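# Set a snap trap with three robot arms

## Task

Using any number of the three arms (arm1 mounted near x=-0.06 y=-0.43 z=+0.72 facing +90 deg, arm2 near x=-0.50 y=0.00 z=+0.72 facing +0 deg, arm3 near x=+0.58 y=0.00 z=+0.72 facing +180 deg, angles counter-clockwise from +x), set the snap trap: rotate the hammer across to the opposite side and have the hold-down bar keep it there, and tip the yellow pedal up so its catch lip rests over the bar's tip. The trap must end lying flat on the table, the set state must hold without any robot keeping it in place, and all grippers must release and the arms move away at the end.

## Robot and tools

Setup: three identical i2rt Big YAM arms (arm1, arm2, arm3), each with six joints, a two-finger gripper and a wrist camera. Room cameras are cam_high and cam_low; wrist cameras are arm1_cam_wrist, arm2_cam_wrist, arm3_cam_wrist. Everything is expressed in one scene frame with the origin on the floor and +z up; the table top is around z=0.72 m. Reach is roughly 1.0 m from each arm's joint-1 axis. The hand point is midway between the fingertips; its z axis runs along the fingers and the fingers close along its y axis.

execute_actions: arguments are actions (a list holding exactly one action, or empty) and cameras (list of camera names, or omitted/null/["all"] for all, [] for none). The action is an object keyed by arm name; each arm gets a joints object. Joints are absolute joint-space targets, not offsets and not Cartesian poses, given per arm by name: joint1_rad (-2.879 to 2.879, base yaw, positive counter-clockwise seen from above, 0 points along the arm's facing), joint2_rad (0 to 3.141, shoulder, 0 has the upper arm pointing back, increasing lifts it up then forward), joint3_rad (0 to 3.019, elbow, 0 folded, increasing opens), joint4_rad (-1.692 to 1.57, hand pitch, positive raises fingers), joint5_rad (-1.57 to 1.57, hand side swing, positive to the arm's right), joint6_rad (-2.094 to 2.094, hand roll, positive clockwise viewed from behind), all in radians; gripper_m is fingertip spacing in metres, 0 to 0.093. Done tolerances: ±0.045, ±0.14, ±0.09, ±0.055, ±0.03, ±0.035 rad and ±0.003 m. Any subset of joints and arms may be named; omitted ones keep their last target and may still push. Motions start together and finish independently, joints move at different speeds so the hand can sweep a wide arc, and no action runs beyond 15 s. Unknown keys or out-of-range values reject the whole call with nothing moving. An empty actions list just reports state and images.

Results: each arm's joint_positions, a joint_status per named joint, an on_its_own section for uncommanded behaviour ("held at" is the held target, not the position), and images listed in the order of the "pictures" line. Status words: off_target (resting short of target, maybe still pushing); contact_stop or time_out (joint now holds where it stopped, though a timed-out joint may keep pushing toward a target within 0.375, 0.375, 0.113, 0.225, 0.075, 0.3 rad of its position and will move on if freed; resend the reported position to relieve it); not_followed or "joint command not followed" with a cause line (a self/inter-arm collision check withheld the arm targets, which may be retried with later actions; the gripper part still runs). limit_stop_at_motor_heat appears after a thermal stop; resend targets. A tiny target change may not move a joint. A stop reported in a result cancels the reply's later execute_actions, wait and finished_scene calls.

wait: seconds from 0 to 10; nothing new commanded, returns state and images. zoom_image: camera plus region [x0, y0, x1, y1] in pixels of that camera's latest full image, top-left origin, at most 504 by 504. Wrist images are 504x504 fisheye; room images are 896x504. Calibration matrices map the scene frame to each camera; room cameras may be off by a couple of degrees and millimetres, and wrist camera poses inherit joint errors.

finished_scene: scene (1 or 2). Ends the scene irreversibly after the last command is held and reports success; the next scene's task then appears.

Cautions: arms do not stop on contact and keep pushing hard; sustained pushing or holding a load heats motors (MOTOR HOT warning from 85 C; at 100 C an OVER-TEMPERATURE FAULT drops that arm). Hard collisions between robots can end the run; the anti-collision check can be late and ignores fingers, gripper housings and wrist cameras. Do not knock objects off the work area, drop, slam or shove things. Finish by opening grippers and retracting every arm clear of the trap.

Each tool is called after ">>>" by a JSON object that holds its "name" and its "arguments", one argument or row to a line.

## Session

>>> {"name": "execute_actions", "arguments": {
  "actions": []
}}

Scene clock: 0.00 s.
Motor temperatures (°C, as the motors report them): arm1=[27 25 26 27 28 25] | arm2=[28 26 25 26 27 25] | arm3=[28 27 26 25 27 24]
arm1.joint_positions: joint1_rad=+0.001 joint2_rad=+0.454 joint3_rad=+1.479 joint4_rad=-1.526 joint5_rad=-0.001 joint6_rad=+0.012 gripper_m=+0.095
arm1.joint_status: not commanded
arm1.hand: x=-0.0490 y=-0.3049 z=+1.3467 quat_wxyz=(-0.361, +0.592, -0.624, -0.360) (m; scene frame)
arm2.joint_positions: joint1_rad=+0.010 joint2_rad=+0.437 joint3_rad=+1.449 joint4_rad=-1.521 joint5_rad=+0.000 joint6_rad=-0.007 gripper_m=+0.095
arm2.joint_status: not commanded
arm2.hand: x=-0.3716 y=+0.0075 z=+1.3304 quat_wxyz=(-0.503, +0.019, -0.864, -0.004) (m; scene frame)
arm3.joint_positions: joint1_rad=-0.010 joint2_rad=+0.436 joint3_rad=+1.467 joint4_rad=-1.532 joint5_rad=-0.016 joint6_rad=-0.003 gripper_m=+0.094
arm3.joint_status: not commanded
arm3.hand: x=+0.4609 y=+0.0072 z=+1.2946 quat_wxyz=(-0.010, -0.860, +0.002, +0.510) (m; scene frame)
pictures: arm1_cam_wrist, arm2_cam_wrist, arm3_cam_wrist, cam_high, cam_low
Images, in order (width x height): arm1_cam_wrist 504x504, arm2_cam_wrist 504x504, arm3_cam_wrist 504x504, cam_high 896x504, cam_low 896x504.

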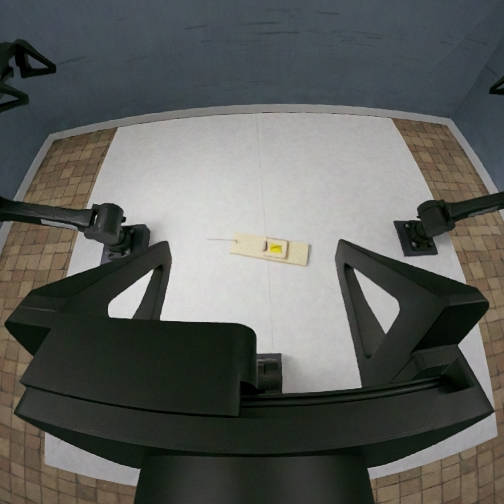

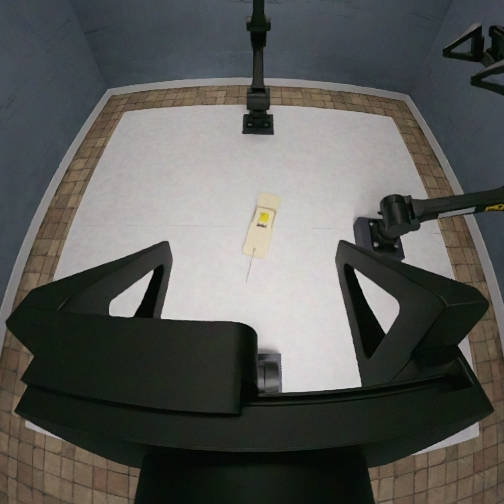

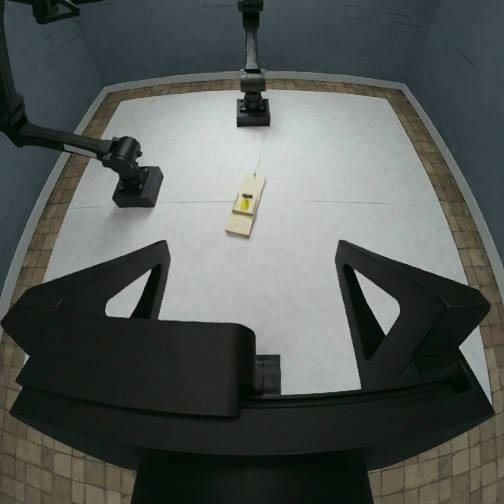

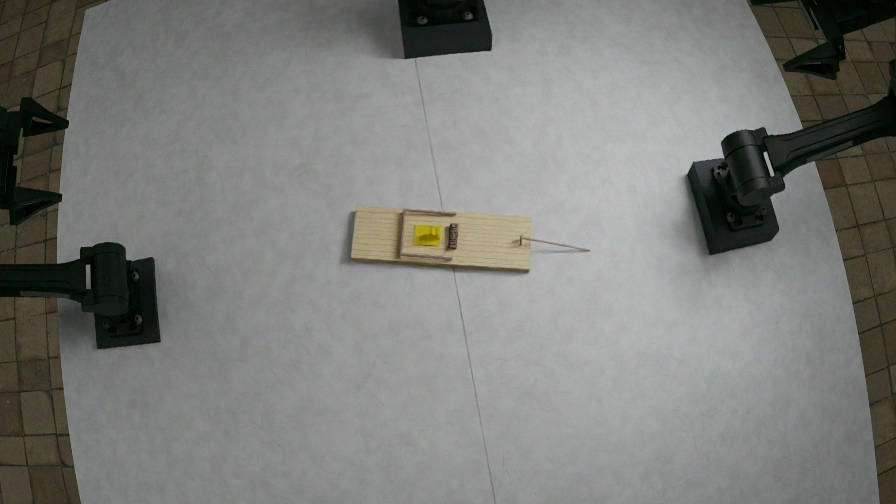

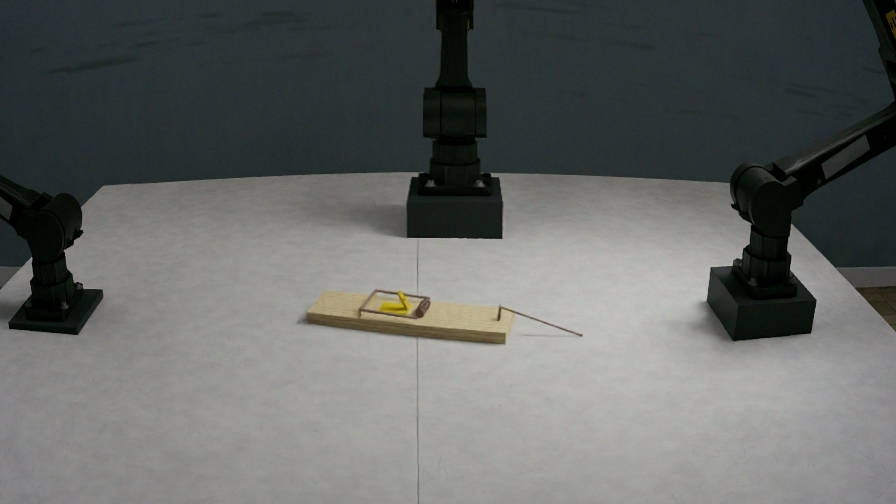

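>>> {"name": "zoom_image", "arguments": {
  "camera": "cam_high",
  "region": [330, 170, 610, 310]
}}

>>> {"name": "zoom_image", "arguments": {
  "camera": "cam_low",
  "region": [290, 260, 600, 370]
}}

Region (330, 170, 610, 310) of cam_high's 896x504 image, scaled by 1.800, with more detail than that image has.

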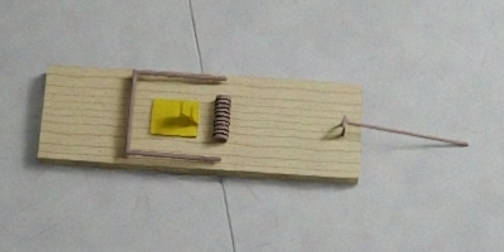

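Region (290, 260, 600, 370) of cam_low's 896x504 image, scaled by 1.626, with more detail than that image has; it fills the top 179 rows of this view, and the rest is white.

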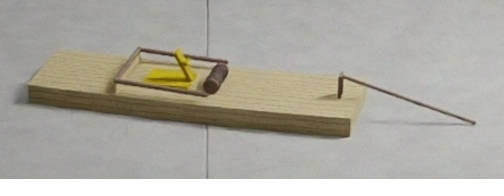

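>>> {"name": "execute_actions", "arguments": {
  "actions": [
    {"arm1":{"joints":{"joint4_rad":-0.9}},"arm2":{"joints":{"joint3_rad":1.0}},"arm3":{"joints":{"joint2_rad":1.0}}}
  ],
  "cameras": []
}}

Scene clock: 43.23 s.
Motor temperatures (°C, as the motors report them): arm1=[27 25 28 27 28 25] | arm2=[28 26 27 26 27 25] | arm3=[28 27 28 25 27 24]
arm1.joint_positions: joint1_rad=+0.001 joint2_rad=+0.454 joint3_rad=+1.479 joint4_rad=-0.923 joint5_rad=-0.001 joint6_rad=+0.012 gripper_m=+0.095
arm1.joint_status: all done
arm1.hand: x=-0.0464 y=-0.2759 z=+1.4899 quat_wxyz=(-0.528, +0.460, -0.488, -0.522) (m; scene frame)
arm2.joint_positions: joint1_rad=+0.010 joint2_rad=+0.436 joint3_rad=+0.999 joint4_rad=-1.521 joint5_rad=+0.000 joint6_rad=-0.007 gripper_m=+0.095
arm2.joint_status: all done
arm2.hand: x=-0.3260 y=+0.0076 z=+1.1283 quat_wxyz=(-0.298, +0.020, -0.954, -0.001) (m; scene frame)
arm3.joint_positions: joint1_rad=-0.010 joint2_rad=+0.997 joint3_rad=+1.467 joint4_rad=-1.532 joint5_rad=-0.016 joint6_rad=-0.003 gripper_m=+0.094
arm3.joint_status: all done
arm3.hand: x=+0.2466 y=+0.0075 z=+1.1768 quat_wxyz=(-0.014, -0.968, +0.003, +0.252) (m; scene frame)
pictures: none
No camera images: the call's "cameras" was empty. Leave "cameras" out to get every camera's image.

>>> {"name": "execute_actions", "arguments": {
  "actions": [
    {"arm1":{"joints":{"joint1_rad":-0.25,"joint2_rad":1.611,"joint3_rad":0.924,"joint4_rad":-0.884,"joint6_rad":-0.05,"gripper_m":0.022}},"arm3":{"joints":{"joint1_rad":0.11,"joint2_rad":1.46,"joint3_rad":0.646,"joint4_rad":-0.024,"gripper_m":0.04}}}
  ]
}}

Scene clock: 120.83 s.
Motor temperatures (°C, as the motors report them): arm1=[27 25 28 27 28 25] | arm2=[28 26 29 26 27 25] | arm3=[28 27 30 25 27 24]
arm1.joint_positions: joint1_rad=-0.243 joint2_rad=+1.609 joint3_rad=+0.919 joint4_rad=-0.884 joint5_rad=-0.003 joint6_rad=-0.047 gripper_m=+0.022
arm1.joint_status: all done
arm1.hand: x=+0.0501 y=-0.0474 z=+0.7971 quat_wxyz=(+0.006, +0.620, -0.784, -0.004) (m; scene frame)
arm2.joint_positions: joint1_rad=+0.010 joint2_rad=+0.436 joint3_rad=+0.999 joint4_rad=-1.521 joint5_rad=+0.000 joint6_rad=-0.007 gripper_m=+0.095
arm2.joint_status: not commanded
arm2.hand: x=-0.3260 y=+0.0076 z=+1.1283 quat_wxyz=(-0.298, +0.020, -0.954, -0.001) (m; scene frame)
arm3.joint_positions: joint1_rad=+0.106 joint2_rad=+1.463 joint3_rad=+0.639 joint4_rad=-0.045 joint5_rad=-0.016 joint6_rad=-0.002 gripper_m=+0.040
arm3.joint_status: all done
arm3.hand: x=+0.1159 y=-0.0512 z=+0.7804 quat_wxyz=(-0.032, -0.937, -0.051, +0.344) (m; scene frame)
pictures: arm1_cam_wrist, arm2_cam_wrist, arm3_cam_wrist, cam_high, cam_low
camera_calibration (this result's frames):
arm1_cam_wrist: T_world_to_cam=[[0.971419, -0.23735, -0.00325227, -0.054715], [-0.189824, -0.784984, 0.589717, -0.49284], [-0.142522, -0.572245, -0.807603, 0.749566], [0, 0, 0, 1]] pos_world=[0.0664285, 0.0290773, 0.89581]
arm2_cam_wrist: T_world_to_cam=[[0.0263109, -0.999653, -0.00133085, 0.0168514], [-0.999569, -0.0263259, 0.0129767, -0.331372], [-0.0130072, 0.000988846, -0.999915, 1.25045], [0, 0, 0, 1]] pos_world=[-0.315408, 0.00688534, 1.25466]
arm3_cam_wrist: T_world_to_cam=[[-0.112717, 0.993515, -0.0149146, 0.0745719], [0.990717, 0.111226, -0.0781627, -0.0391308], [-0.0759969, -0.0235864, -0.996829, 0.90889], [0, 0, 0, 1]] pos_world=[0.116246, -0.0482985, 0.904062]
Images, in order (width x height): arm1_cam_wrist 504x504, arm2_cam_wrist 504x504, arm3_cam_wrist 504x504, cam_high 896x504, cam_low 896x504.

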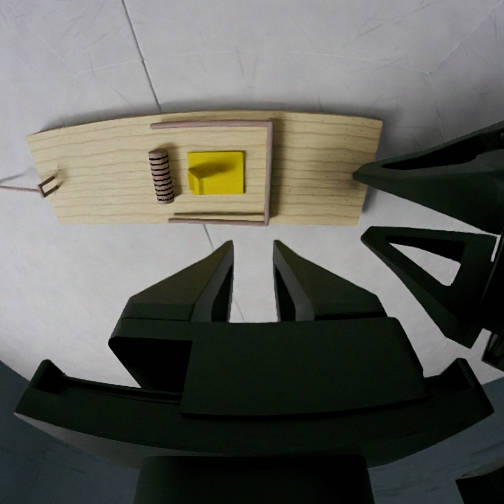

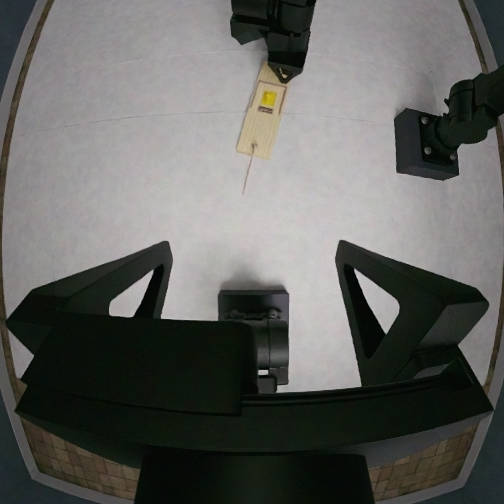

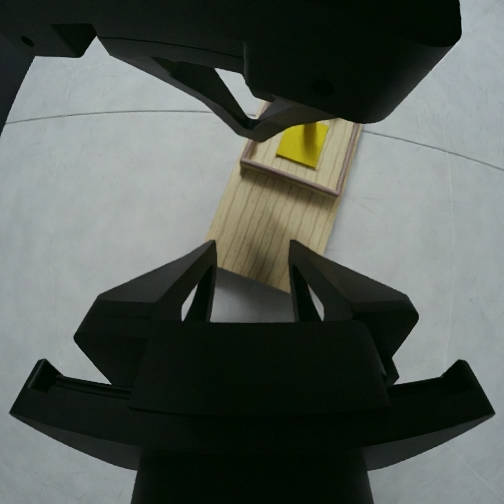

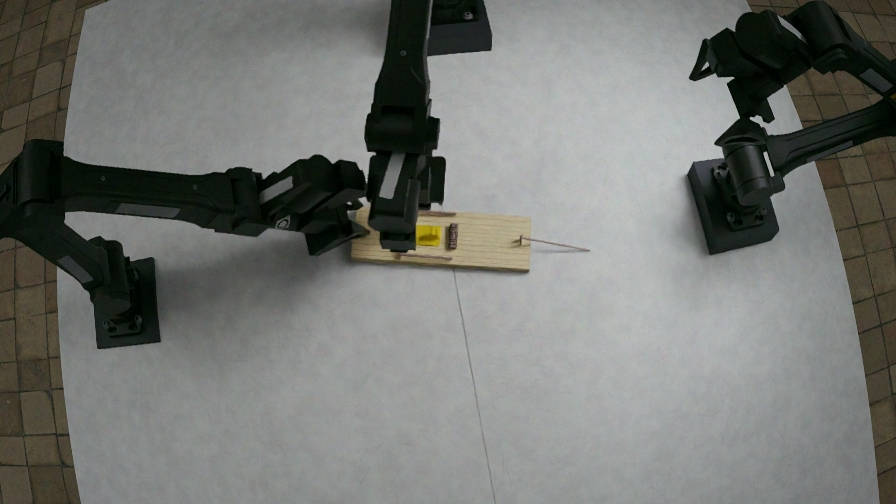

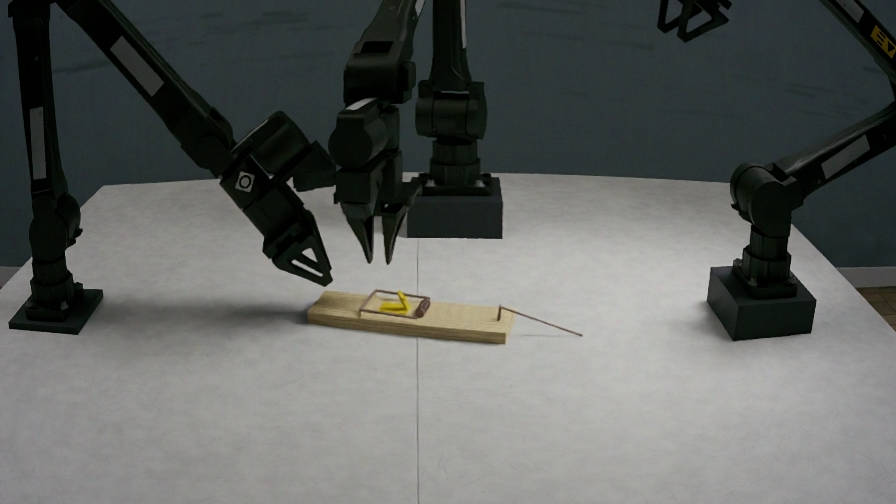

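>>> {"name": "execute_actions", "arguments": {
  "actions": [
    {"arm1":{"joints":{"joint1_rad":0.05}},"arm3":{"joints":{"joint1_rad":0.085,"joint4_rad":0.3}}}
  ],
  "cameras": []
}}

>>> {"name": "execute_actions", "arguments": {
  "actions": [
    {"arm3":{"joints":{"joint2_rad":1.63,"joint3_rad":0.451,"joint4_rad":0.72}}}
  ],
  "cameras": ["cam_low","arm3_cam_wrist"]
}}

Scene clock: 150.63 s.
Motor temperatures (°C, as the motors report them): arm1=[27 26 29 27 28 25] | arm2=[28 26 30 26 27 25] | arm3=[28 27 29 25 27 24]
arm1.joint_positions: joint1_rad=+0.057 joint2_rad=+1.609 joint3_rad=+0.919 joint4_rad=-0.884 joint5_rad=-0.001 joint6_rad=-0.047 gripper_m=+0.022
arm1.joint_status: all done
arm1.hand: x=-0.0678 y=-0.0320 z=+0.7984 quat_wxyz=(+0.005, +0.731, -0.683, -0.003) (m; scene frame)
arm2.joint_positions: joint1_rad=+0.010 joint2_rad=+0.436 joint3_rad=+0.999 joint4_rad=-1.521 joint5_rad=+0.000 joint6_rad=-0.007 gripper_m=+0.095
arm2.joint_status: not commanded
arm2.hand: x=-0.3260 y=+0.0076 z=+1.1283 quat_wxyz=(-0.298, +0.020, -0.954, -0.001) (m; scene frame)
arm3.joint_positions: joint1_rad=+0.098 joint2_rad=+1.463 joint3_rad=+0.639 joint4_rad=+0.278 joint5_rad=-0.016 joint6_rad=-0.002 gripper_m=+0.040
arm3.joint_status: all done
arm3.hand: x=+0.0644 y=-0.0518 z=+0.8404 quat_wxyz=(-0.037, -0.870, -0.044, +0.490) (m; scene frame)
pictures: none
No camera images: the call's "cameras" was empty. Leave "cameras" out to get every camera's image.

Scene clock: 151.77 s.
Motor temperatures (°C, as the motors report them): arm1=[27 26 29 27 28 25] | arm2=[28 26 30 26 27 25] | arm3=[28 27 29 25 27 24]
arm1.joint_positions: joint1_rad=+0.057 joint2_rad=+1.609 joint3_rad=+0.919 joint4_rad=-0.884 joint5_rad=-0.001 joint6_rad=-0.047 gripper_m=+0.022
arm1.joint_status: not commanded
arm1.hand: x=-0.0678 y=-0.0320 z=+0.7984 quat_wxyz=(+0.005, +0.731, -0.683, -0.003) (m; scene frame)
arm2.joint_positions: joint1_rad=+0.010 joint2_rad=+0.436 joint3_rad=+0.999 joint4_rad=-1.521 joint5_rad=+0.000 joint6_rad=-0.007 gripper_m=+0.095
arm2.joint_status: not commanded
arm2.hand: x=-0.3260 y=+0.0076 z=+1.1283 quat_wxyz=(-0.298, +0.020, -0.954, -0.001) (m; scene frame)
arm3.joint_positions: joint1_rad=+0.098 joint2_rad=+1.629 joint3_rad=+0.450 joint4_rad=+0.698 joint5_rad=-0.016 joint6_rad=-0.004 gripper_m=+0.040
arm3.joint_status: all done
arm3.hand: x=+0.1070 y=-0.0486 z=+0.7715 quat_wxyz=(-0.038, -0.854, -0.044, +0.518) (m; scene frame)
pictures: arm3_cam_wrist, cam_low
camera_calibration (this result's frames):
arm3_cam_wrist: T_world_to_cam=[[-0.10538, 0.99437, -0.0110818, 0.0671861], [0.889383, 0.0892565, -0.448365, 0.264063], [-0.444851, -0.0571045, -0.893782, 0.857772], [0, 0, 0, 1]] pos_world=[0.153808, -0.0413946, 0.885802]
Images, in order (width x height): arm3_cam_wrist 504x504, cam_low 896x504.

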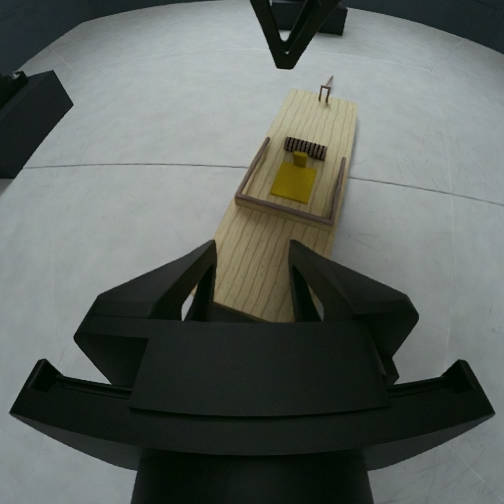

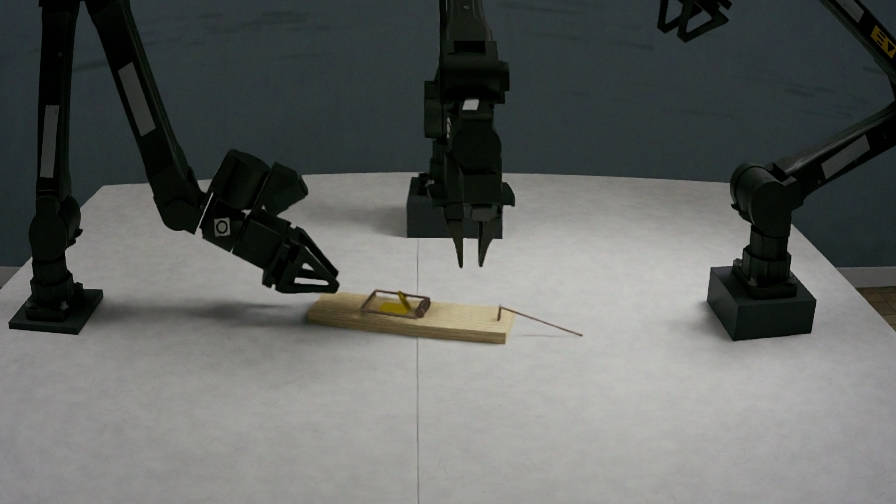

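>>> {"name": "execute_actions", "arguments": {
  "actions": [
    {"arm3":{"joints":{"joint1_rad":0.06,"joint2_rad":1.72}},"arm1":{"joints":{"joint1_rad":-0.277}}}
  ],
  "cameras": ["cam_low","arm3_cam_wrist","arm1_cam_wrist"]
}}

Scene clock: 161.13 s.
Motor temperatures (°C, as the motors report them): arm1=[27 26 29 27 28 25] | arm2=[28 26 30 26 27 25] | arm3=[28 27 29 25 27 24]
arm1.joint_positions: joint1_rad=-0.285 joint2_rad=+1.609 joint3_rad=+0.919 joint4_rad=-0.884 joint5_rad=+0.000 joint6_rad=-0.047 gripper_m=+0.022
arm1.joint_status: all done
arm1.hand: x=+0.0664 y=-0.0524 z=+0.7969 quat_wxyz=(+0.006, +0.604, -0.797, -0.003) (m; scene frame)
arm2.joint_positions: joint1_rad=+0.010 joint2_rad=+0.436 joint3_rad=+0.999 joint4_rad=-1.521 joint5_rad=+0.000 joint6_rad=-0.007 gripper_m=+0.095
arm2.joint_status: not commanded
arm2.hand: x=-0.3260 y=+0.0076 z=+1.1283 quat_wxyz=(-0.298, +0.020, -0.954, -0.001) (m; scene frame)
arm3.joint_positions: joint1_rad=+0.072 joint2_rad=+1.692 joint3_rad=+0.452 joint4_rad=+0.726 joint5_rad=-0.017 joint6_rad=-0.005 gripper_m=+0.040
arm3.joint_status: all done
arm3.hand: x=+0.1080 y=-0.0364 z=+0.7499 quat_wxyz=(-0.031, -0.862, -0.034, +0.504) (m; scene frame)
pictures: arm1_cam_wrist, arm3_cam_wrist, cam_low
camera_calibration (this result's frames):
arm1_cam_wrist: T_world_to_cam=[[0.960723, -0.27751, -0.000466954, -0.0753086], [-0.223764, -0.77565, 0.590167, -0.491227], [-0.164139, -0.566882, -0.807281, 0.750307], [0, 0, 0, 1]] pos_world=[0.0855868, 0.0234168, 0.895579]
arm3_cam_wrist: T_world_to_cam=[[-0.0803236, 0.996707, -0.0110591, 0.0523145], [0.905335, 0.068309, -0.41917, 0.228064], [-0.417034, -0.0436814, -0.907841, 0.847608], [0, 0, 0, 1]] pos_world=[0.151209, -0.0306964, 0.865669]
Images, in order (width x height): arm1_cam_wrist 504x504, arm3_cam_wrist 504x504, cam_low 896x504.

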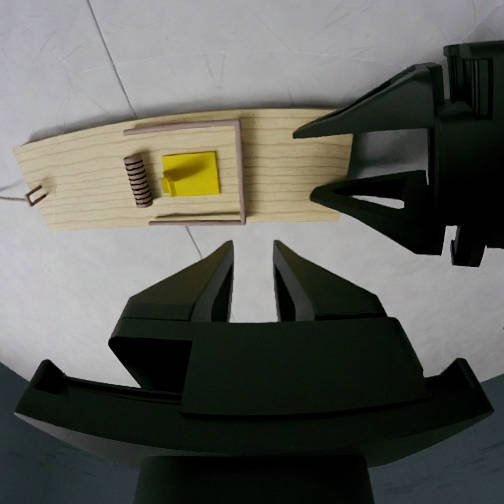

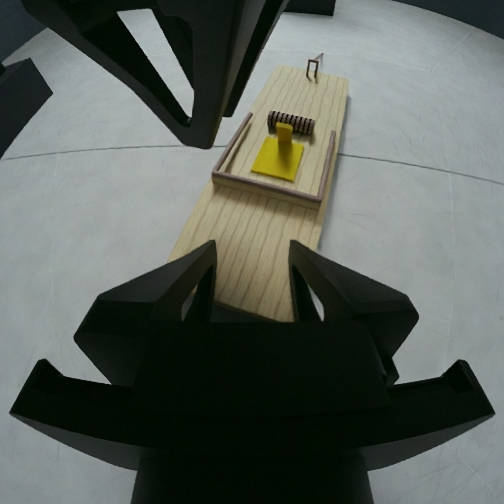

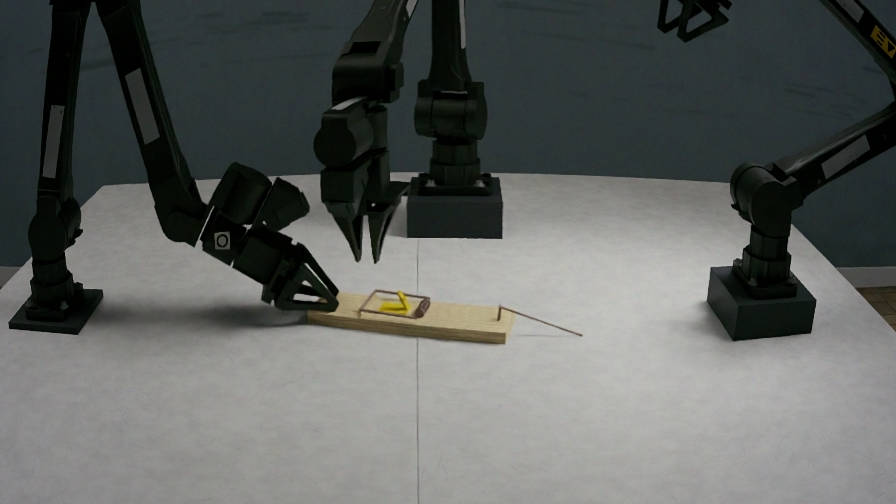

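>>> {"name": "execute_actions", "arguments": {
  "actions": [
    {"arm3":{"joints":{"joint4_rad":0.68}},"arm1":{"joints":{"joint1_rad":-0.255,"joint2_rad":1.691,"joint3_rad":0.912,"joint4_rad":-0.787,"joint6_rad":-0.07}}}
  ],
  "cameras": ["cam_low","arm3_cam_wrist","arm1_cam_wrist"]
}}

Scene clock: 172.27 s.
Motor temperatures (°C, as the motors report them): arm1=[27 26 29 27 28 25] | arm2=[28 26 30 26 27 25] | arm3=[28 27 28 25 27 24]
arm1.joint_positions: joint1_rad=-0.259 joint2_rad=+1.692 joint3_rad=+0.919 joint4_rad=-0.800 joint5_rad=+0.000 joint6_rad=-0.062 gripper_m=+0.022
arm1.joint_status: all done
arm1.hand: x=+0.0591 y=-0.0397 z=+0.7653 quat_wxyz=(+0.005, +0.620, -0.785, -0.003) (m; scene frame)
arm2.joint_positions: joint1_rad=+0.010 joint2_rad=+0.436 joint3_rad=+0.999 joint4_rad=-1.521 joint5_rad=+0.000 joint6_rad=-0.007 gripper_m=+0.095
arm2.joint_status: not commanded
arm2.hand: x=-0.3260 y=+0.0076 z=+1.1283 quat_wxyz=(-0.298, +0.020, -0.954, -0.001) (m; scene frame)
arm3.joint_positions: joint1_rad=+0.072 joint2_rad=+1.692 joint3_rad=+0.452 joint4_rad=+0.722 joint5_rad=-0.017 joint6_rad=-0.005 gripper_m=+0.040
arm3.joint_status: all done
arm3.hand: x=+0.1084 y=-0.0364 z=+0.7492 quat_wxyz=(-0.031, -0.863, -0.034, +0.503) (m; scene frame)
pictures: arm1_cam_wrist, arm3_cam_wrist, cam_low
camera_calibration (this result's frames):
arm1_cam_wrist: T_world_to_cam=[[0.971334, -0.237718, -0.000563445, -0.0637797], [-0.191806, -0.78513, 0.588881, -0.465674], [-0.14043, -0.571892, -0.80822, 0.729946], [0, 0, 0, 1]] pos_world=[0.0751386, 0.0366739, 0.864147]
arm3_cam_wrist: T_world_to_cam=[[-0.0803367, 0.996706, -0.0110866, 0.0523427], [0.906761, 0.0684591, -0.41605, 0.224893], [-0.413921, -0.043477, -0.909274, 0.847859], [0, 0, 0, 1]] pos_world=[0.151228, -0.0307038, 0.865083]
Images, in order (width x height): arm1_cam_wrist 504x504, arm3_cam_wrist 504x504, cam_low 896x504.

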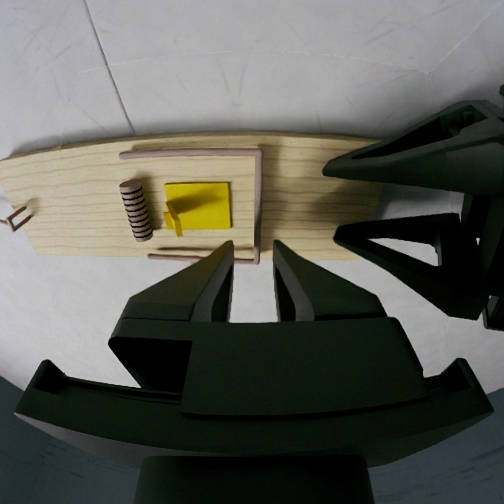

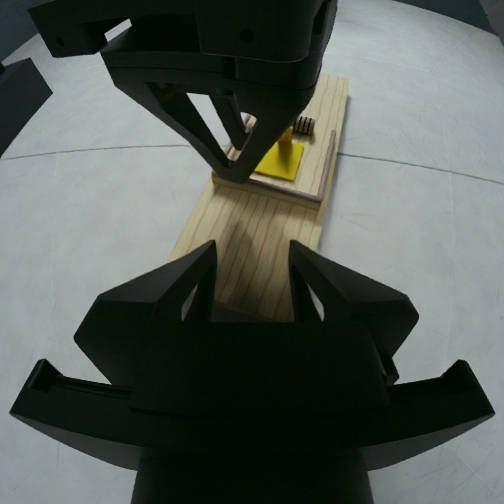

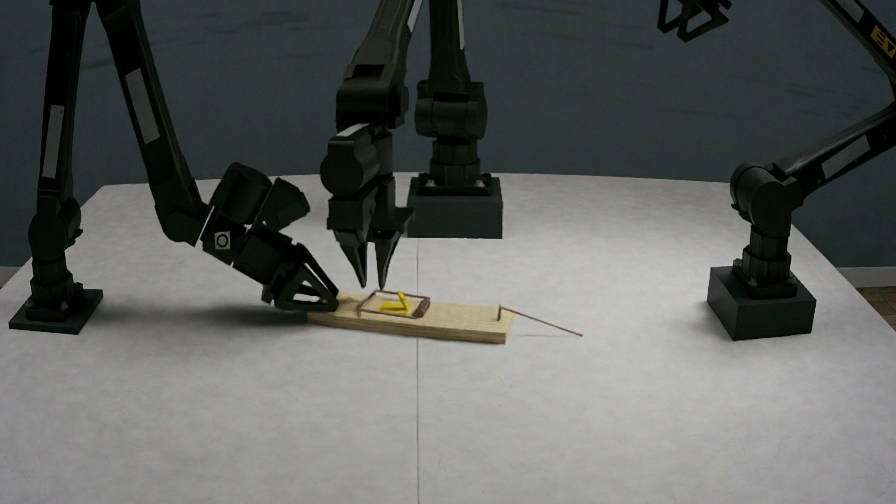

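>>> {"name": "execute_actions", "arguments": {
  "actions": [
    {"arm1":{"joints":{"joint2_rad":1.755,"joint3_rad":0.919,"joint4_rad":-0.73}}}
  ],
  "cameras": ["cam_low","arm3_cam_wrist","arm1_cam_wrist"]
}}

>>> {"name": "zoom_image", "arguments": {
  "camera": "cam_low",
  "region": [300, 230, 480, 350]
}}

Scene clock: 201.53 s.
Motor temperatures (°C, as the motors report them): arm1=[27 26 28 27 28 25] | arm2=[28 26 30 26 27 25] | arm3=[28 27 28 25 27 24]
arm1.joint_positions: joint1_rad=-0.259 joint2_rad=+1.746 joint3_rad=+0.919 joint4_rad=-0.741 joint5_rad=+0.000 joint6_rad=-0.063 gripper_m=+0.022
arm1.joint_status: all done
arm1.hand: x=+0.0607 y=-0.0338 z=+0.7444 quat_wxyz=(+0.003, +0.620, -0.784, -0.004) (m; scene frame)
arm2.joint_positions: joint1_rad=+0.010 joint2_rad=+0.436 joint3_rad=+0.999 joint4_rad=-1.521 joint5_rad=+0.000 joint6_rad=-0.007 gripper_m=+0.095
arm2.joint_status: not commanded
arm2.hand: x=-0.3260 y=+0.0076 z=+1.1283 quat_wxyz=(-0.298, +0.020, -0.954, -0.001) (m; scene frame)
arm3.joint_positions: joint1_rad=+0.072 joint2_rad=+1.692 joint3_rad=+0.452 joint4_rad=+0.722 joint5_rad=-0.017 joint6_rad=-0.005 gripper_m=+0.040
arm3.joint_status: not commanded
arm3.hand: x=+0.1084 y=-0.0364 z=+0.7492 quat_wxyz=(-0.031, -0.863, -0.034, +0.503) (m; scene frame)
pictures: arm1_cam_wrist, arm3_cam_wrist, cam_low
camera_calibration (this result's frames):
arm1_cam_wrist: T_world_to_cam=[[0.971412, -0.237401, 0.000114457, -0.0644742], [-0.192677, -0.788128, 0.584577, -0.445226], [-0.138689, -0.567887, -0.811338, 0.718964], [0, 0, 0, 1]] pos_world=[0.0765583, 0.0420894, 0.843599]
arm3_cam_wrist: T_world_to_cam=[[-0.0803367, 0.996706, -0.0110866, 0.0523427], [0.906761, 0.0684591, -0.41605, 0.224893], [-0.413921, -0.043477, -0.909274, 0.847859], [0, 0, 0, 1]] pos_world=[0.151228, -0.0307038, 0.865083]
Images, in order (width x height): arm1_cam_wrist 504x504, arm3_cam_wrist 504x504, cam_low 896x504.

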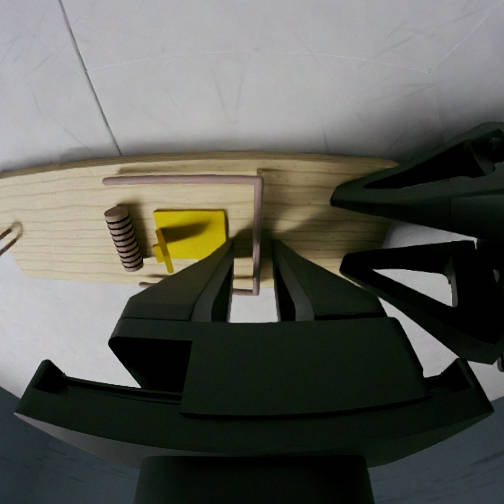

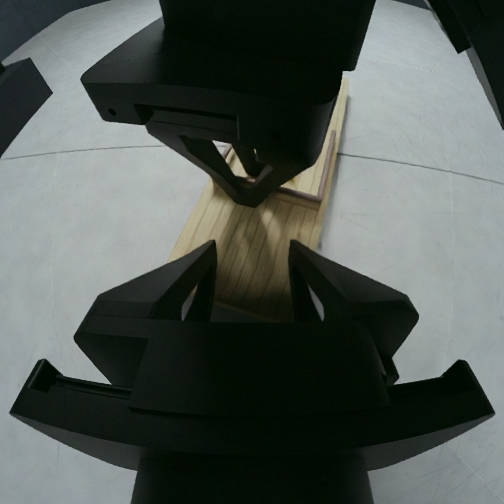

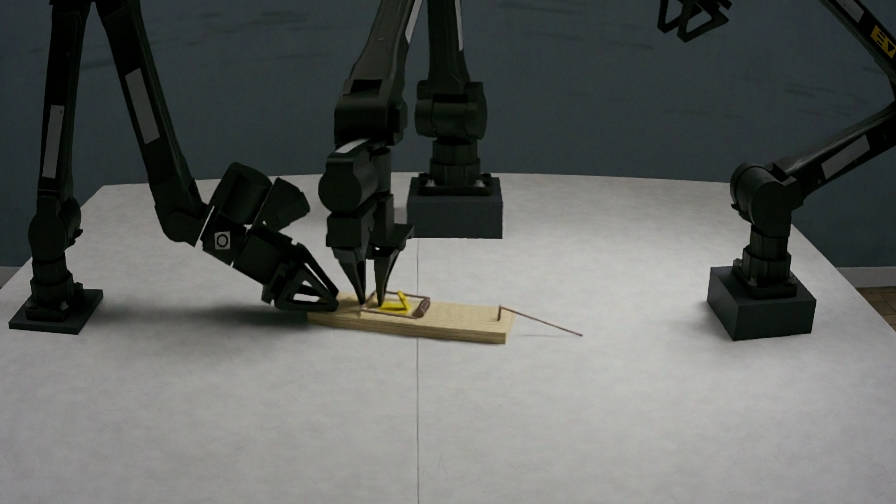

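Region (300, 230, 480, 350) of cam_low's 896x504 image, scaled by 2.800, with more detail than that image has.

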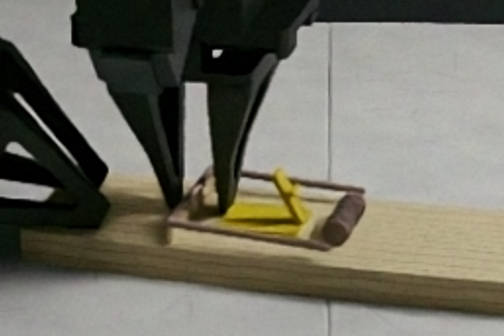

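>>> {"name": "execute_actions", "arguments": {
  "actions": [
    {"arm1":{"joints":{"joint2_rad":1.718,"joint3_rad":0.874,"joint4_rad":-0.725}}}
  ],
  "cameras": []
}}

>>> {"name": "execute_actions", "arguments": {
  "actions": [
    {"arm1":{"joints":{"gripper_m":0.0}}}
  ],
  "cameras": ["cam_low","arm1_cam_wrist"]
}}

Scene clock: 210.50 s.
Motor temperatures (°C, as the motors report them): arm1=[27 26 28 27 28 25] | arm2=[28 26 30 26 27 25] | arm3=[28 27 28 25 27 24]
arm1.joint_positions: joint1_rad=-0.259 joint2_rad=+1.725 joint3_rad=+0.888 joint4_rad=-0.733 joint5_rad=+0.002 joint6_rad=-0.063 gripper_m=+0.022
arm1.joint_status: all done
arm1.hand: x=+0.0579 y=-0.0442 z=+0.7446 quat_wxyz=(+0.003, +0.620, -0.784, -0.003) (m; scene frame)
arm2.joint_positions: joint1_rad=+0.010 joint2_rad=+0.436 joint3_rad=+0.999 joint4_rad=-1.521 joint5_rad=+0.000 joint6_rad=-0.007 gripper_m=+0.095
arm2.joint_status: not commanded
arm2.hand: x=-0.3260 y=+0.0076 z=+1.1283 quat_wxyz=(-0.298, +0.020, -0.954, -0.001) (m; scene frame)
arm3.joint_positions: joint1_rad=+0.072 joint2_rad=+1.692 joint3_rad=+0.452 joint4_rad=+0.722 joint5_rad=-0.017 joint6_rad=-0.005 gripper_m=+0.040
arm3.joint_status: not commanded
arm3.hand: x=+0.1084 y=-0.0364 z=+0.7492 quat_wxyz=(-0.031, -0.863, -0.034, +0.503) (m; scene frame)
pictures: none
No camera images: the call's "cameras" was empty. Leave "cameras" out to get every camera's image.

Scene clock: 211.00 s.
Motor temperatures (°C, as the motors report them): arm1=[27 26 28 27 28 25] | arm2=[28 26 30 26 27 25] | arm3=[28 27 28 25 27 24]
arm1.joint_positions: joint1_rad=-0.260 joint2_rad=+1.725 joint3_rad=+0.888 joint4_rad=-0.733 joint5_rad=+0.007 joint6_rad=-0.063 gripper_m=+0.003
arm1.joint_status: all done
arm1.hand: x=+0.0592 y=-0.0446 z=+0.7446 quat_wxyz=(+0.002, +0.620, -0.785, -0.001) (m; scene frame)
arm2.joint_positions: joint1_rad=+0.010 joint2_rad=+0.436 joint3_rad=+0.999 joint4_rad=-1.521 joint5_rad=+0.000 joint6_rad=-0.007 gripper_m=+0.095
arm2.joint_status: not commanded
arm2.hand: x=-0.3260 y=+0.0076 z=+1.1283 quat_wxyz=(-0.298, +0.020, -0.954, -0.001) (m; scene frame)
arm3.joint_positions: joint1_rad=+0.072 joint2_rad=+1.692 joint3_rad=+0.454 joint4_rad=+0.721 joint5_rad=-0.017 joint6_rad=-0.005 gripper_m=+0.040
arm3.joint_status: not commanded
arm3.hand: x=+0.1080 y=-0.0364 z=+0.7492 quat_wxyz=(-0.031, -0.863, -0.034, +0.503) (m; scene frame)
pictures: arm1_cam_wrist, cam_low
camera_calibration (this result's frames):
arm1_cam_wrist: T_world_to_cam=[[0.971123, -0.238482, 0.00688789, -0.0705872], [-0.197147, -0.785874, 0.586119, -0.454918], [-0.134366, -0.570552, -0.810195, 0.711533], [0, 0, 0, 1]] pos_world=[0.074469, 0.0316246, 0.843603]
Images, in order (width x height): arm1_cam_wrist 504x504, cam_low 896x504.

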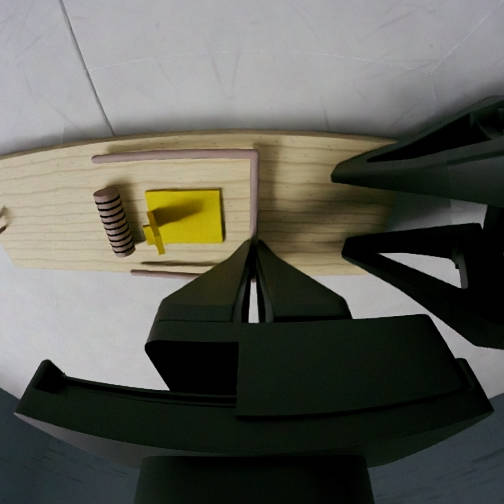

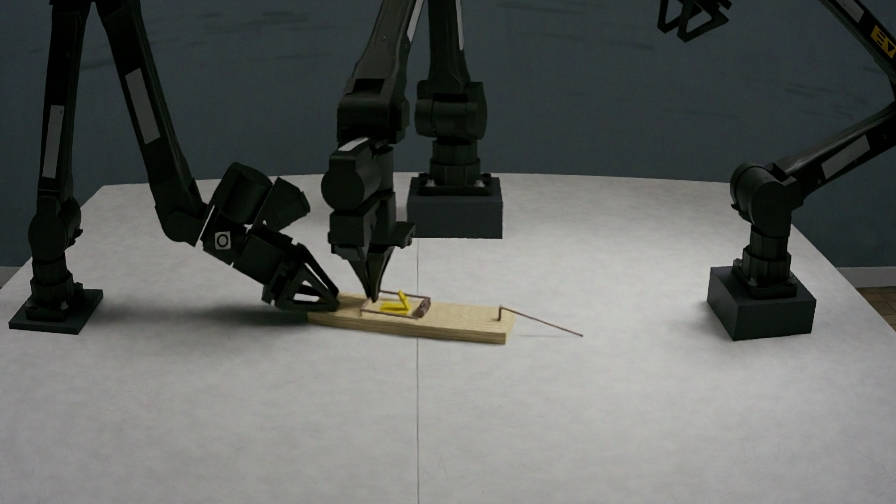

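>>> {"name": "execute_actions", "arguments": {
  "actions": [
    {"arm1":{"joints":{"joint1_rad":-0.23,"joint2_rad":1.65,"joint3_rad":0.922,"joint4_rad":-0.834,"joint6_rad":-0.04}},"arm3":{"joints":{"joint2_rad":1.74,"joint4_rad":0.64}}}
  ],
  "cameras": ["cam_low"]
}}

Scene clock: 233.23 s.
Motor temperatures (°C, as the motors report them): arm1=[27 26 28 27 28 25] | arm2=[28 26 31 26 27 25] | arm3=[28 27 28 25 27 24]
arm1.joint_positions: joint1_rad=-0.242 joint2_rad=+1.684 joint3_rad=+0.888 joint4_rad=-0.802 joint5_rad=+0.006 joint6_rad=-0.052 gripper_m=+0.003
arm1.joint_status: all done
arm1.hand: x=+0.0494 y=-0.0529 z=+0.7601 quat_wxyz=(+0.014, +0.623, -0.782, +0.007) (m; scene frame)
arm2.joint_positions: joint1_rad=+0.010 joint2_rad=+0.436 joint3_rad=+0.999 joint4_rad=-1.521 joint5_rad=+0.000 joint6_rad=-0.007 gripper_m=+0.095
arm2.joint_status: not commanded
arm2.hand: x=-0.3260 y=+0.0076 z=+1.1283 quat_wxyz=(-0.298, +0.020, -0.954, -0.001) (m; scene frame)
arm3.joint_positions: joint1_rad=+0.072 joint2_rad=+1.692 joint3_rad=+0.473 joint4_rad=+0.696 joint5_rad=-0.021 joint6_rad=-0.005 gripper_m=+0.040
arm3.joint_status: joint4_rad time_out (moved -0.025 of -0.081); the others done
arm3.on_its_own: joint4_rad reads +0.696 and still pushes toward +0.640 since a time_out
arm3.hand: x=+0.1016 y=-0.0375 z=+0.7507 quat_wxyz=(-0.032, -0.865, -0.035, +0.500) (m; scene frame)
pictures: cam_low
Images, in order (width x height): cam_low 896x504.

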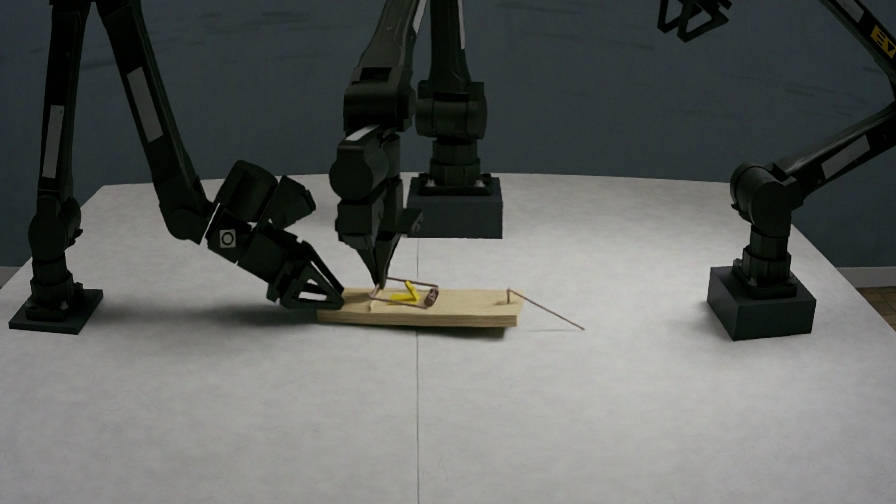

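>>> {"name": "execute_actions", "arguments": {
  "actions": [
    {"arm1":{"joints":{"joint1_rad":-0.242,"joint2_rad":1.725,"joint3_rad":0.895,"joint4_rad":-0.735}},"arm3":{"joints":{"joint2_rad":1.72,"joint4_rad":0.68,"joint3_rad":0.465}},"arm2":{"joints":{"joint1_rad":0.043,"joint2_rad":1.52,"joint3_rad":0.656,"joint4_rad":-0.216,"gripper_m":0.0}}}
  ],
  "cameras": ["cam_low","cam_high","arm2_cam_wrist"]
}}

Scene clock: 259.93 s.
Motor temperatures (°C, as the motors report them): arm1=[27 27 30 27 28 25] | arm2=[28 26 31 26 27 25] | arm3=[28 27 28 25 27 24]
arm1.joint_positions: joint1_rad=-0.242 joint2_rad=+1.725 joint3_rad=+0.888 joint4_rad=-0.767 joint5_rad=+0.000 joint6_rad=-0.048 gripper_m=+0.003
arm1.joint_status: all done
arm1.hand: x=+0.0487 y=-0.0503 z=+0.7447 quat_wxyz=(+0.018, +0.621, -0.784, +0.006) (m; scene frame)
arm2.joint_positions: joint1_rad=+0.035 joint2_rad=+1.509 joint3_rad=+0.658 joint4_rad=-0.230 joint5_rad=+0.000 joint6_rad=-0.007 gripper_m=+0.001
arm2.joint_status: all done
arm2.hand: x=-0.0671 y=+0.0244 z=+0.7803 quat_wxyz=(-0.239, +0.032, -0.971, -0.003) (m; scene frame)
arm3.joint_positions: joint1_rad=+0.071 joint2_rad=+1.696 joint3_rad=+0.475 joint4_rad=+0.698 joint5_rad=-0.016 joint6_rad=-0.005 gripper_m=+0.040
arm3.joint_status: all done
arm3.hand: x=+0.1010 y=-0.0367 z=+0.7497 quat_wxyz=(-0.030, -0.865, -0.034, +0.500) (m; scene frame)
pictures: arm2_cam_wrist, cam_high, cam_low
camera_calibration (this result's frames):
arm2_cam_wrist: T_world_to_cam=[[0.0505065, -0.998723, -0.000739611, 0.0275379], [-0.989551, -0.0501427, 0.135183, -0.161717], [-0.135047, -0.00609573, -0.99082, 0.890698], [0, 0, 0, 1]] pos_world=[-0.0411318, 0.0248232, 0.904404]
Images, in order (width x height): arm2_cam_wrist 504x504, cam_high 896x504, cam_low 896x504.

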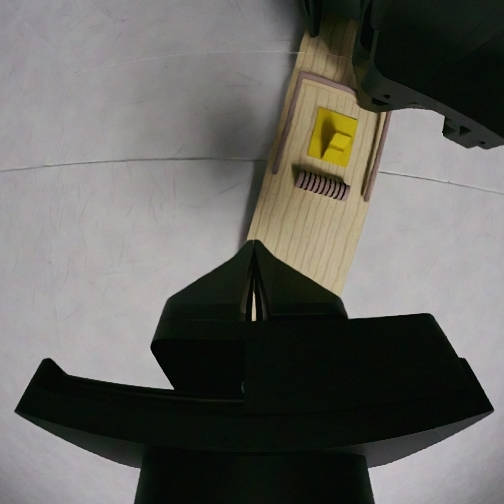

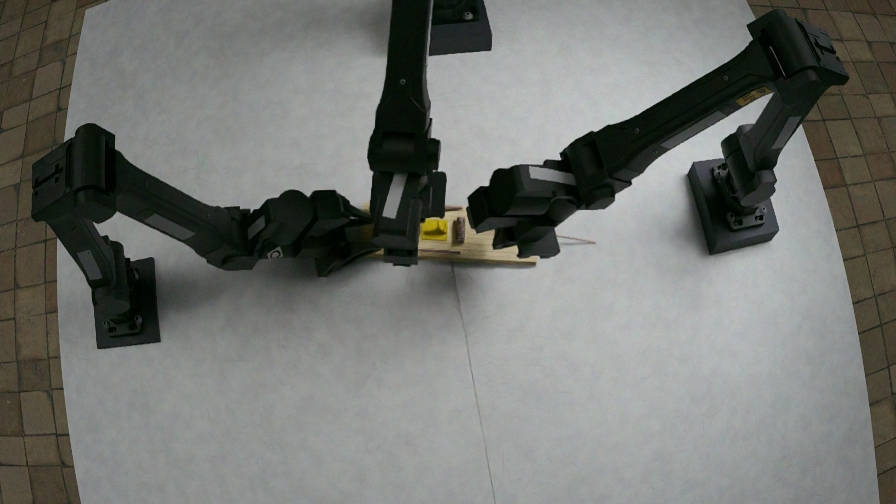

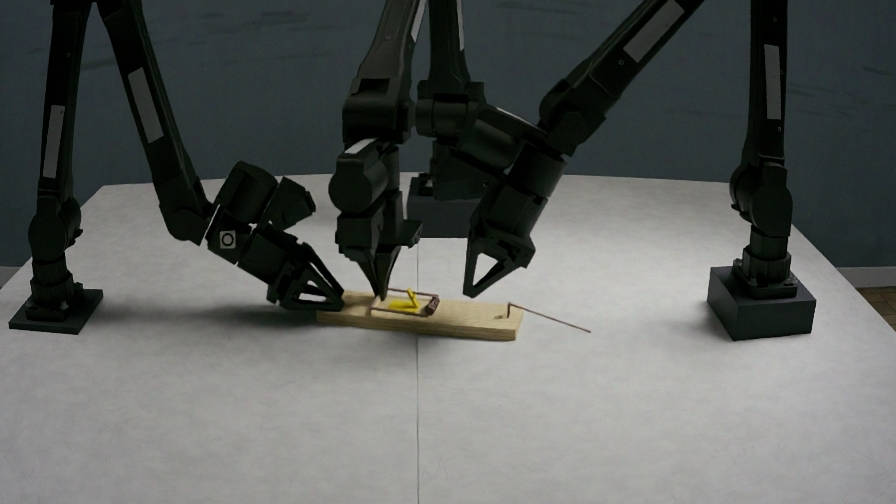

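>>> {"name": "execute_actions", "arguments": {
  "actions": [
    {"arm2":{"joints":{"joint1_rad":-0.005,"joint2_rad":1.64}}}
  ],
  "cameras": ["cam_low","arm2_cam_wrist"]
}}

Scene clock: 266.47 s.
Motor temperatures (°C, as the motors report them): arm1=[27 27 29 27 28 25] | arm2=[28 27 31 26 27 25] | arm3=[28 27 28 25 27 24]
arm1.joint_positions: joint1_rad=-0.242 joint2_rad=+1.725 joint3_rad=+0.888 joint4_rad=-0.765 joint5_rad=+0.000 joint6_rad=-0.048 gripper_m=+0.003
arm1.joint_status: not commanded
arm1.hand: x=+0.0488 y=-0.0500 z=+0.7446 quat_wxyz=(+0.017, +0.621, -0.784, +0.005) (m; scene frame)
arm2.joint_positions: joint1_rad=+0.000 joint2_rad=+1.604 joint3_rad=+0.663 joint4_rad=-0.218 joint5_rad=-0.002 joint6_rad=-0.007 gripper_m=+0.001
arm2.joint_status: all done
arm2.hand: x=-0.0747 y=+0.0087 z=+0.7449 quat_wxyz=(-0.201, +0.015, -0.979, +0.001) (m; scene frame)
arm3.joint_positions: joint1_rad=+0.071 joint2_rad=+1.696 joint3_rad=+0.475 joint4_rad=+0.698 joint5_rad=-0.016 joint6_rad=-0.005 gripper_m=+0.040
arm3.joint_status: not commanded
arm3.hand: x=+0.1010 y=-0.0366 z=+0.7497 quat_wxyz=(-0.030, -0.865, -0.033, +0.500) (m; scene frame)
pictures: arm2_cam_wrist, cam_low
camera_calibration (this result's frames):
arm2_cam_wrist: T_world_to_cam=[[0.0147142, -0.999891, -0.00135053, 0.0100126], [-0.977333, -0.0146675, 0.211198, -0.22128], [-0.211195, -0.00178769, -0.977442, 0.838794], [0, 0, 0, 1]] pos_world=[-0.0392623, 0.00826539, 0.86662]
Images, in order (width x height): arm2_cam_wrist 504x504, cam_low 896x504.

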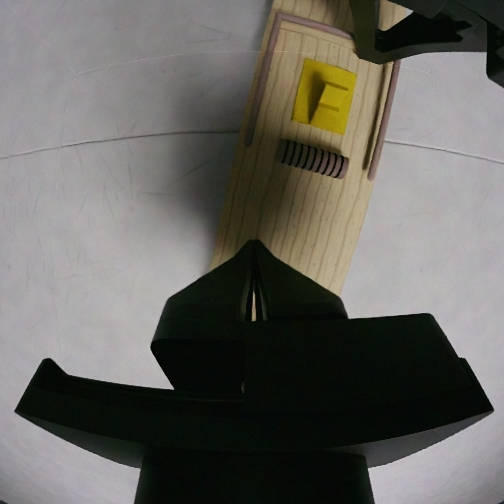

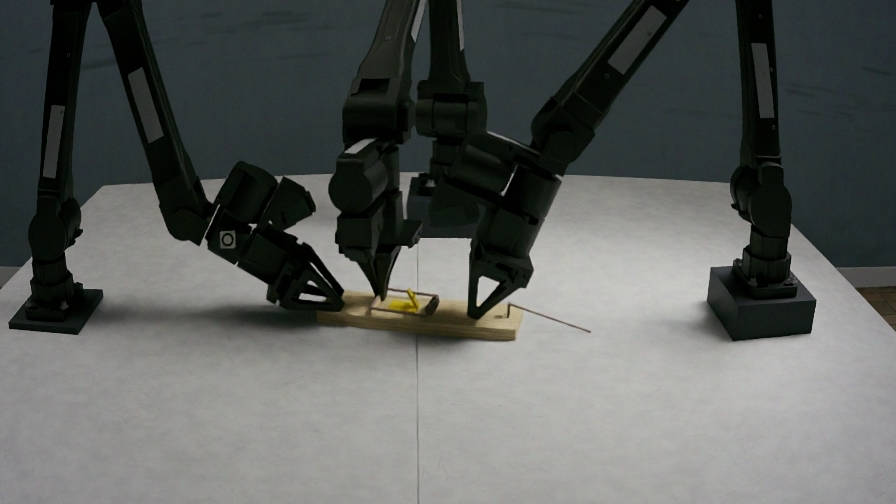

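>>> {"name": "execute_actions", "arguments": {
  "actions": [
    {"arm1":{"joints":{"joint1_rad":-0.225,"joint2_rad":1.62,"joint3_rad":0.935,"joint4_rad":-0.84}},"arm2":{"joints":{"joint2_rad":1.66}}}
  ],
  "cameras": ["cam_low"]
}}

Scene clock: 274.53 s.
Motor temperatures (°C, as the motors report them): arm1=[27 27 29 27 28 25] | arm2=[28 27 30 26 27 25] | arm3=[28 27 28 25 27 24]
arm1.joint_positions: joint1_rad=-0.231 joint2_rad=+1.662 joint3_rad=+0.888 joint4_rad=-0.816 joint5_rad=+0.000 joint6_rad=-0.035 gripper_m=+0.003
arm1.joint_status: all done
arm1.hand: x=+0.0441 y=-0.0514 z=+0.7686 quat_wxyz=(+0.012, +0.620, -0.784, +0.002) (m; scene frame)
arm2.joint_positions: joint1_rad=-0.001 joint2_rad=+1.605 joint3_rad=+0.663 joint4_rad=-0.215 joint5_rad=+0.000 joint6_rad=-0.007 gripper_m=+0.001
arm2.joint_status: all done
arm2.hand: x=-0.0743 y=+0.0083 z=+0.7446 quat_wxyz=(-0.202, +0.014, -0.979, +0.002) (m; scene frame)
arm3.joint_positions: joint1_rad=+0.071 joint2_rad=+1.695 joint3_rad=+0.475 joint4_rad=+0.700 joint5_rad=-0.020 joint6_rad=-0.003 gripper_m=+0.040
arm3.joint_status: not commanded
arm3.hand: x=+0.1007 y=-0.0373 z=+0.7507 quat_wxyz=(-0.032, -0.864, -0.034, +0.501) (m; scene frame)
pictures: cam_low
Images, in order (width x height): cam_low 896x504.

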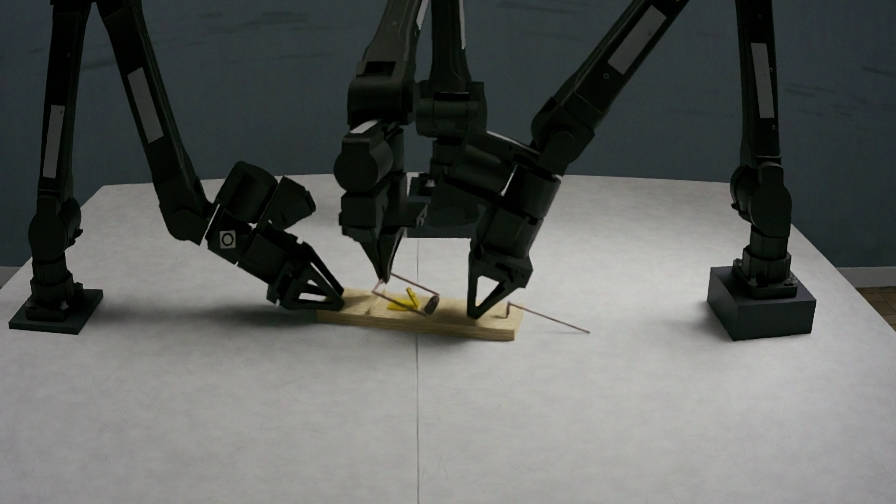

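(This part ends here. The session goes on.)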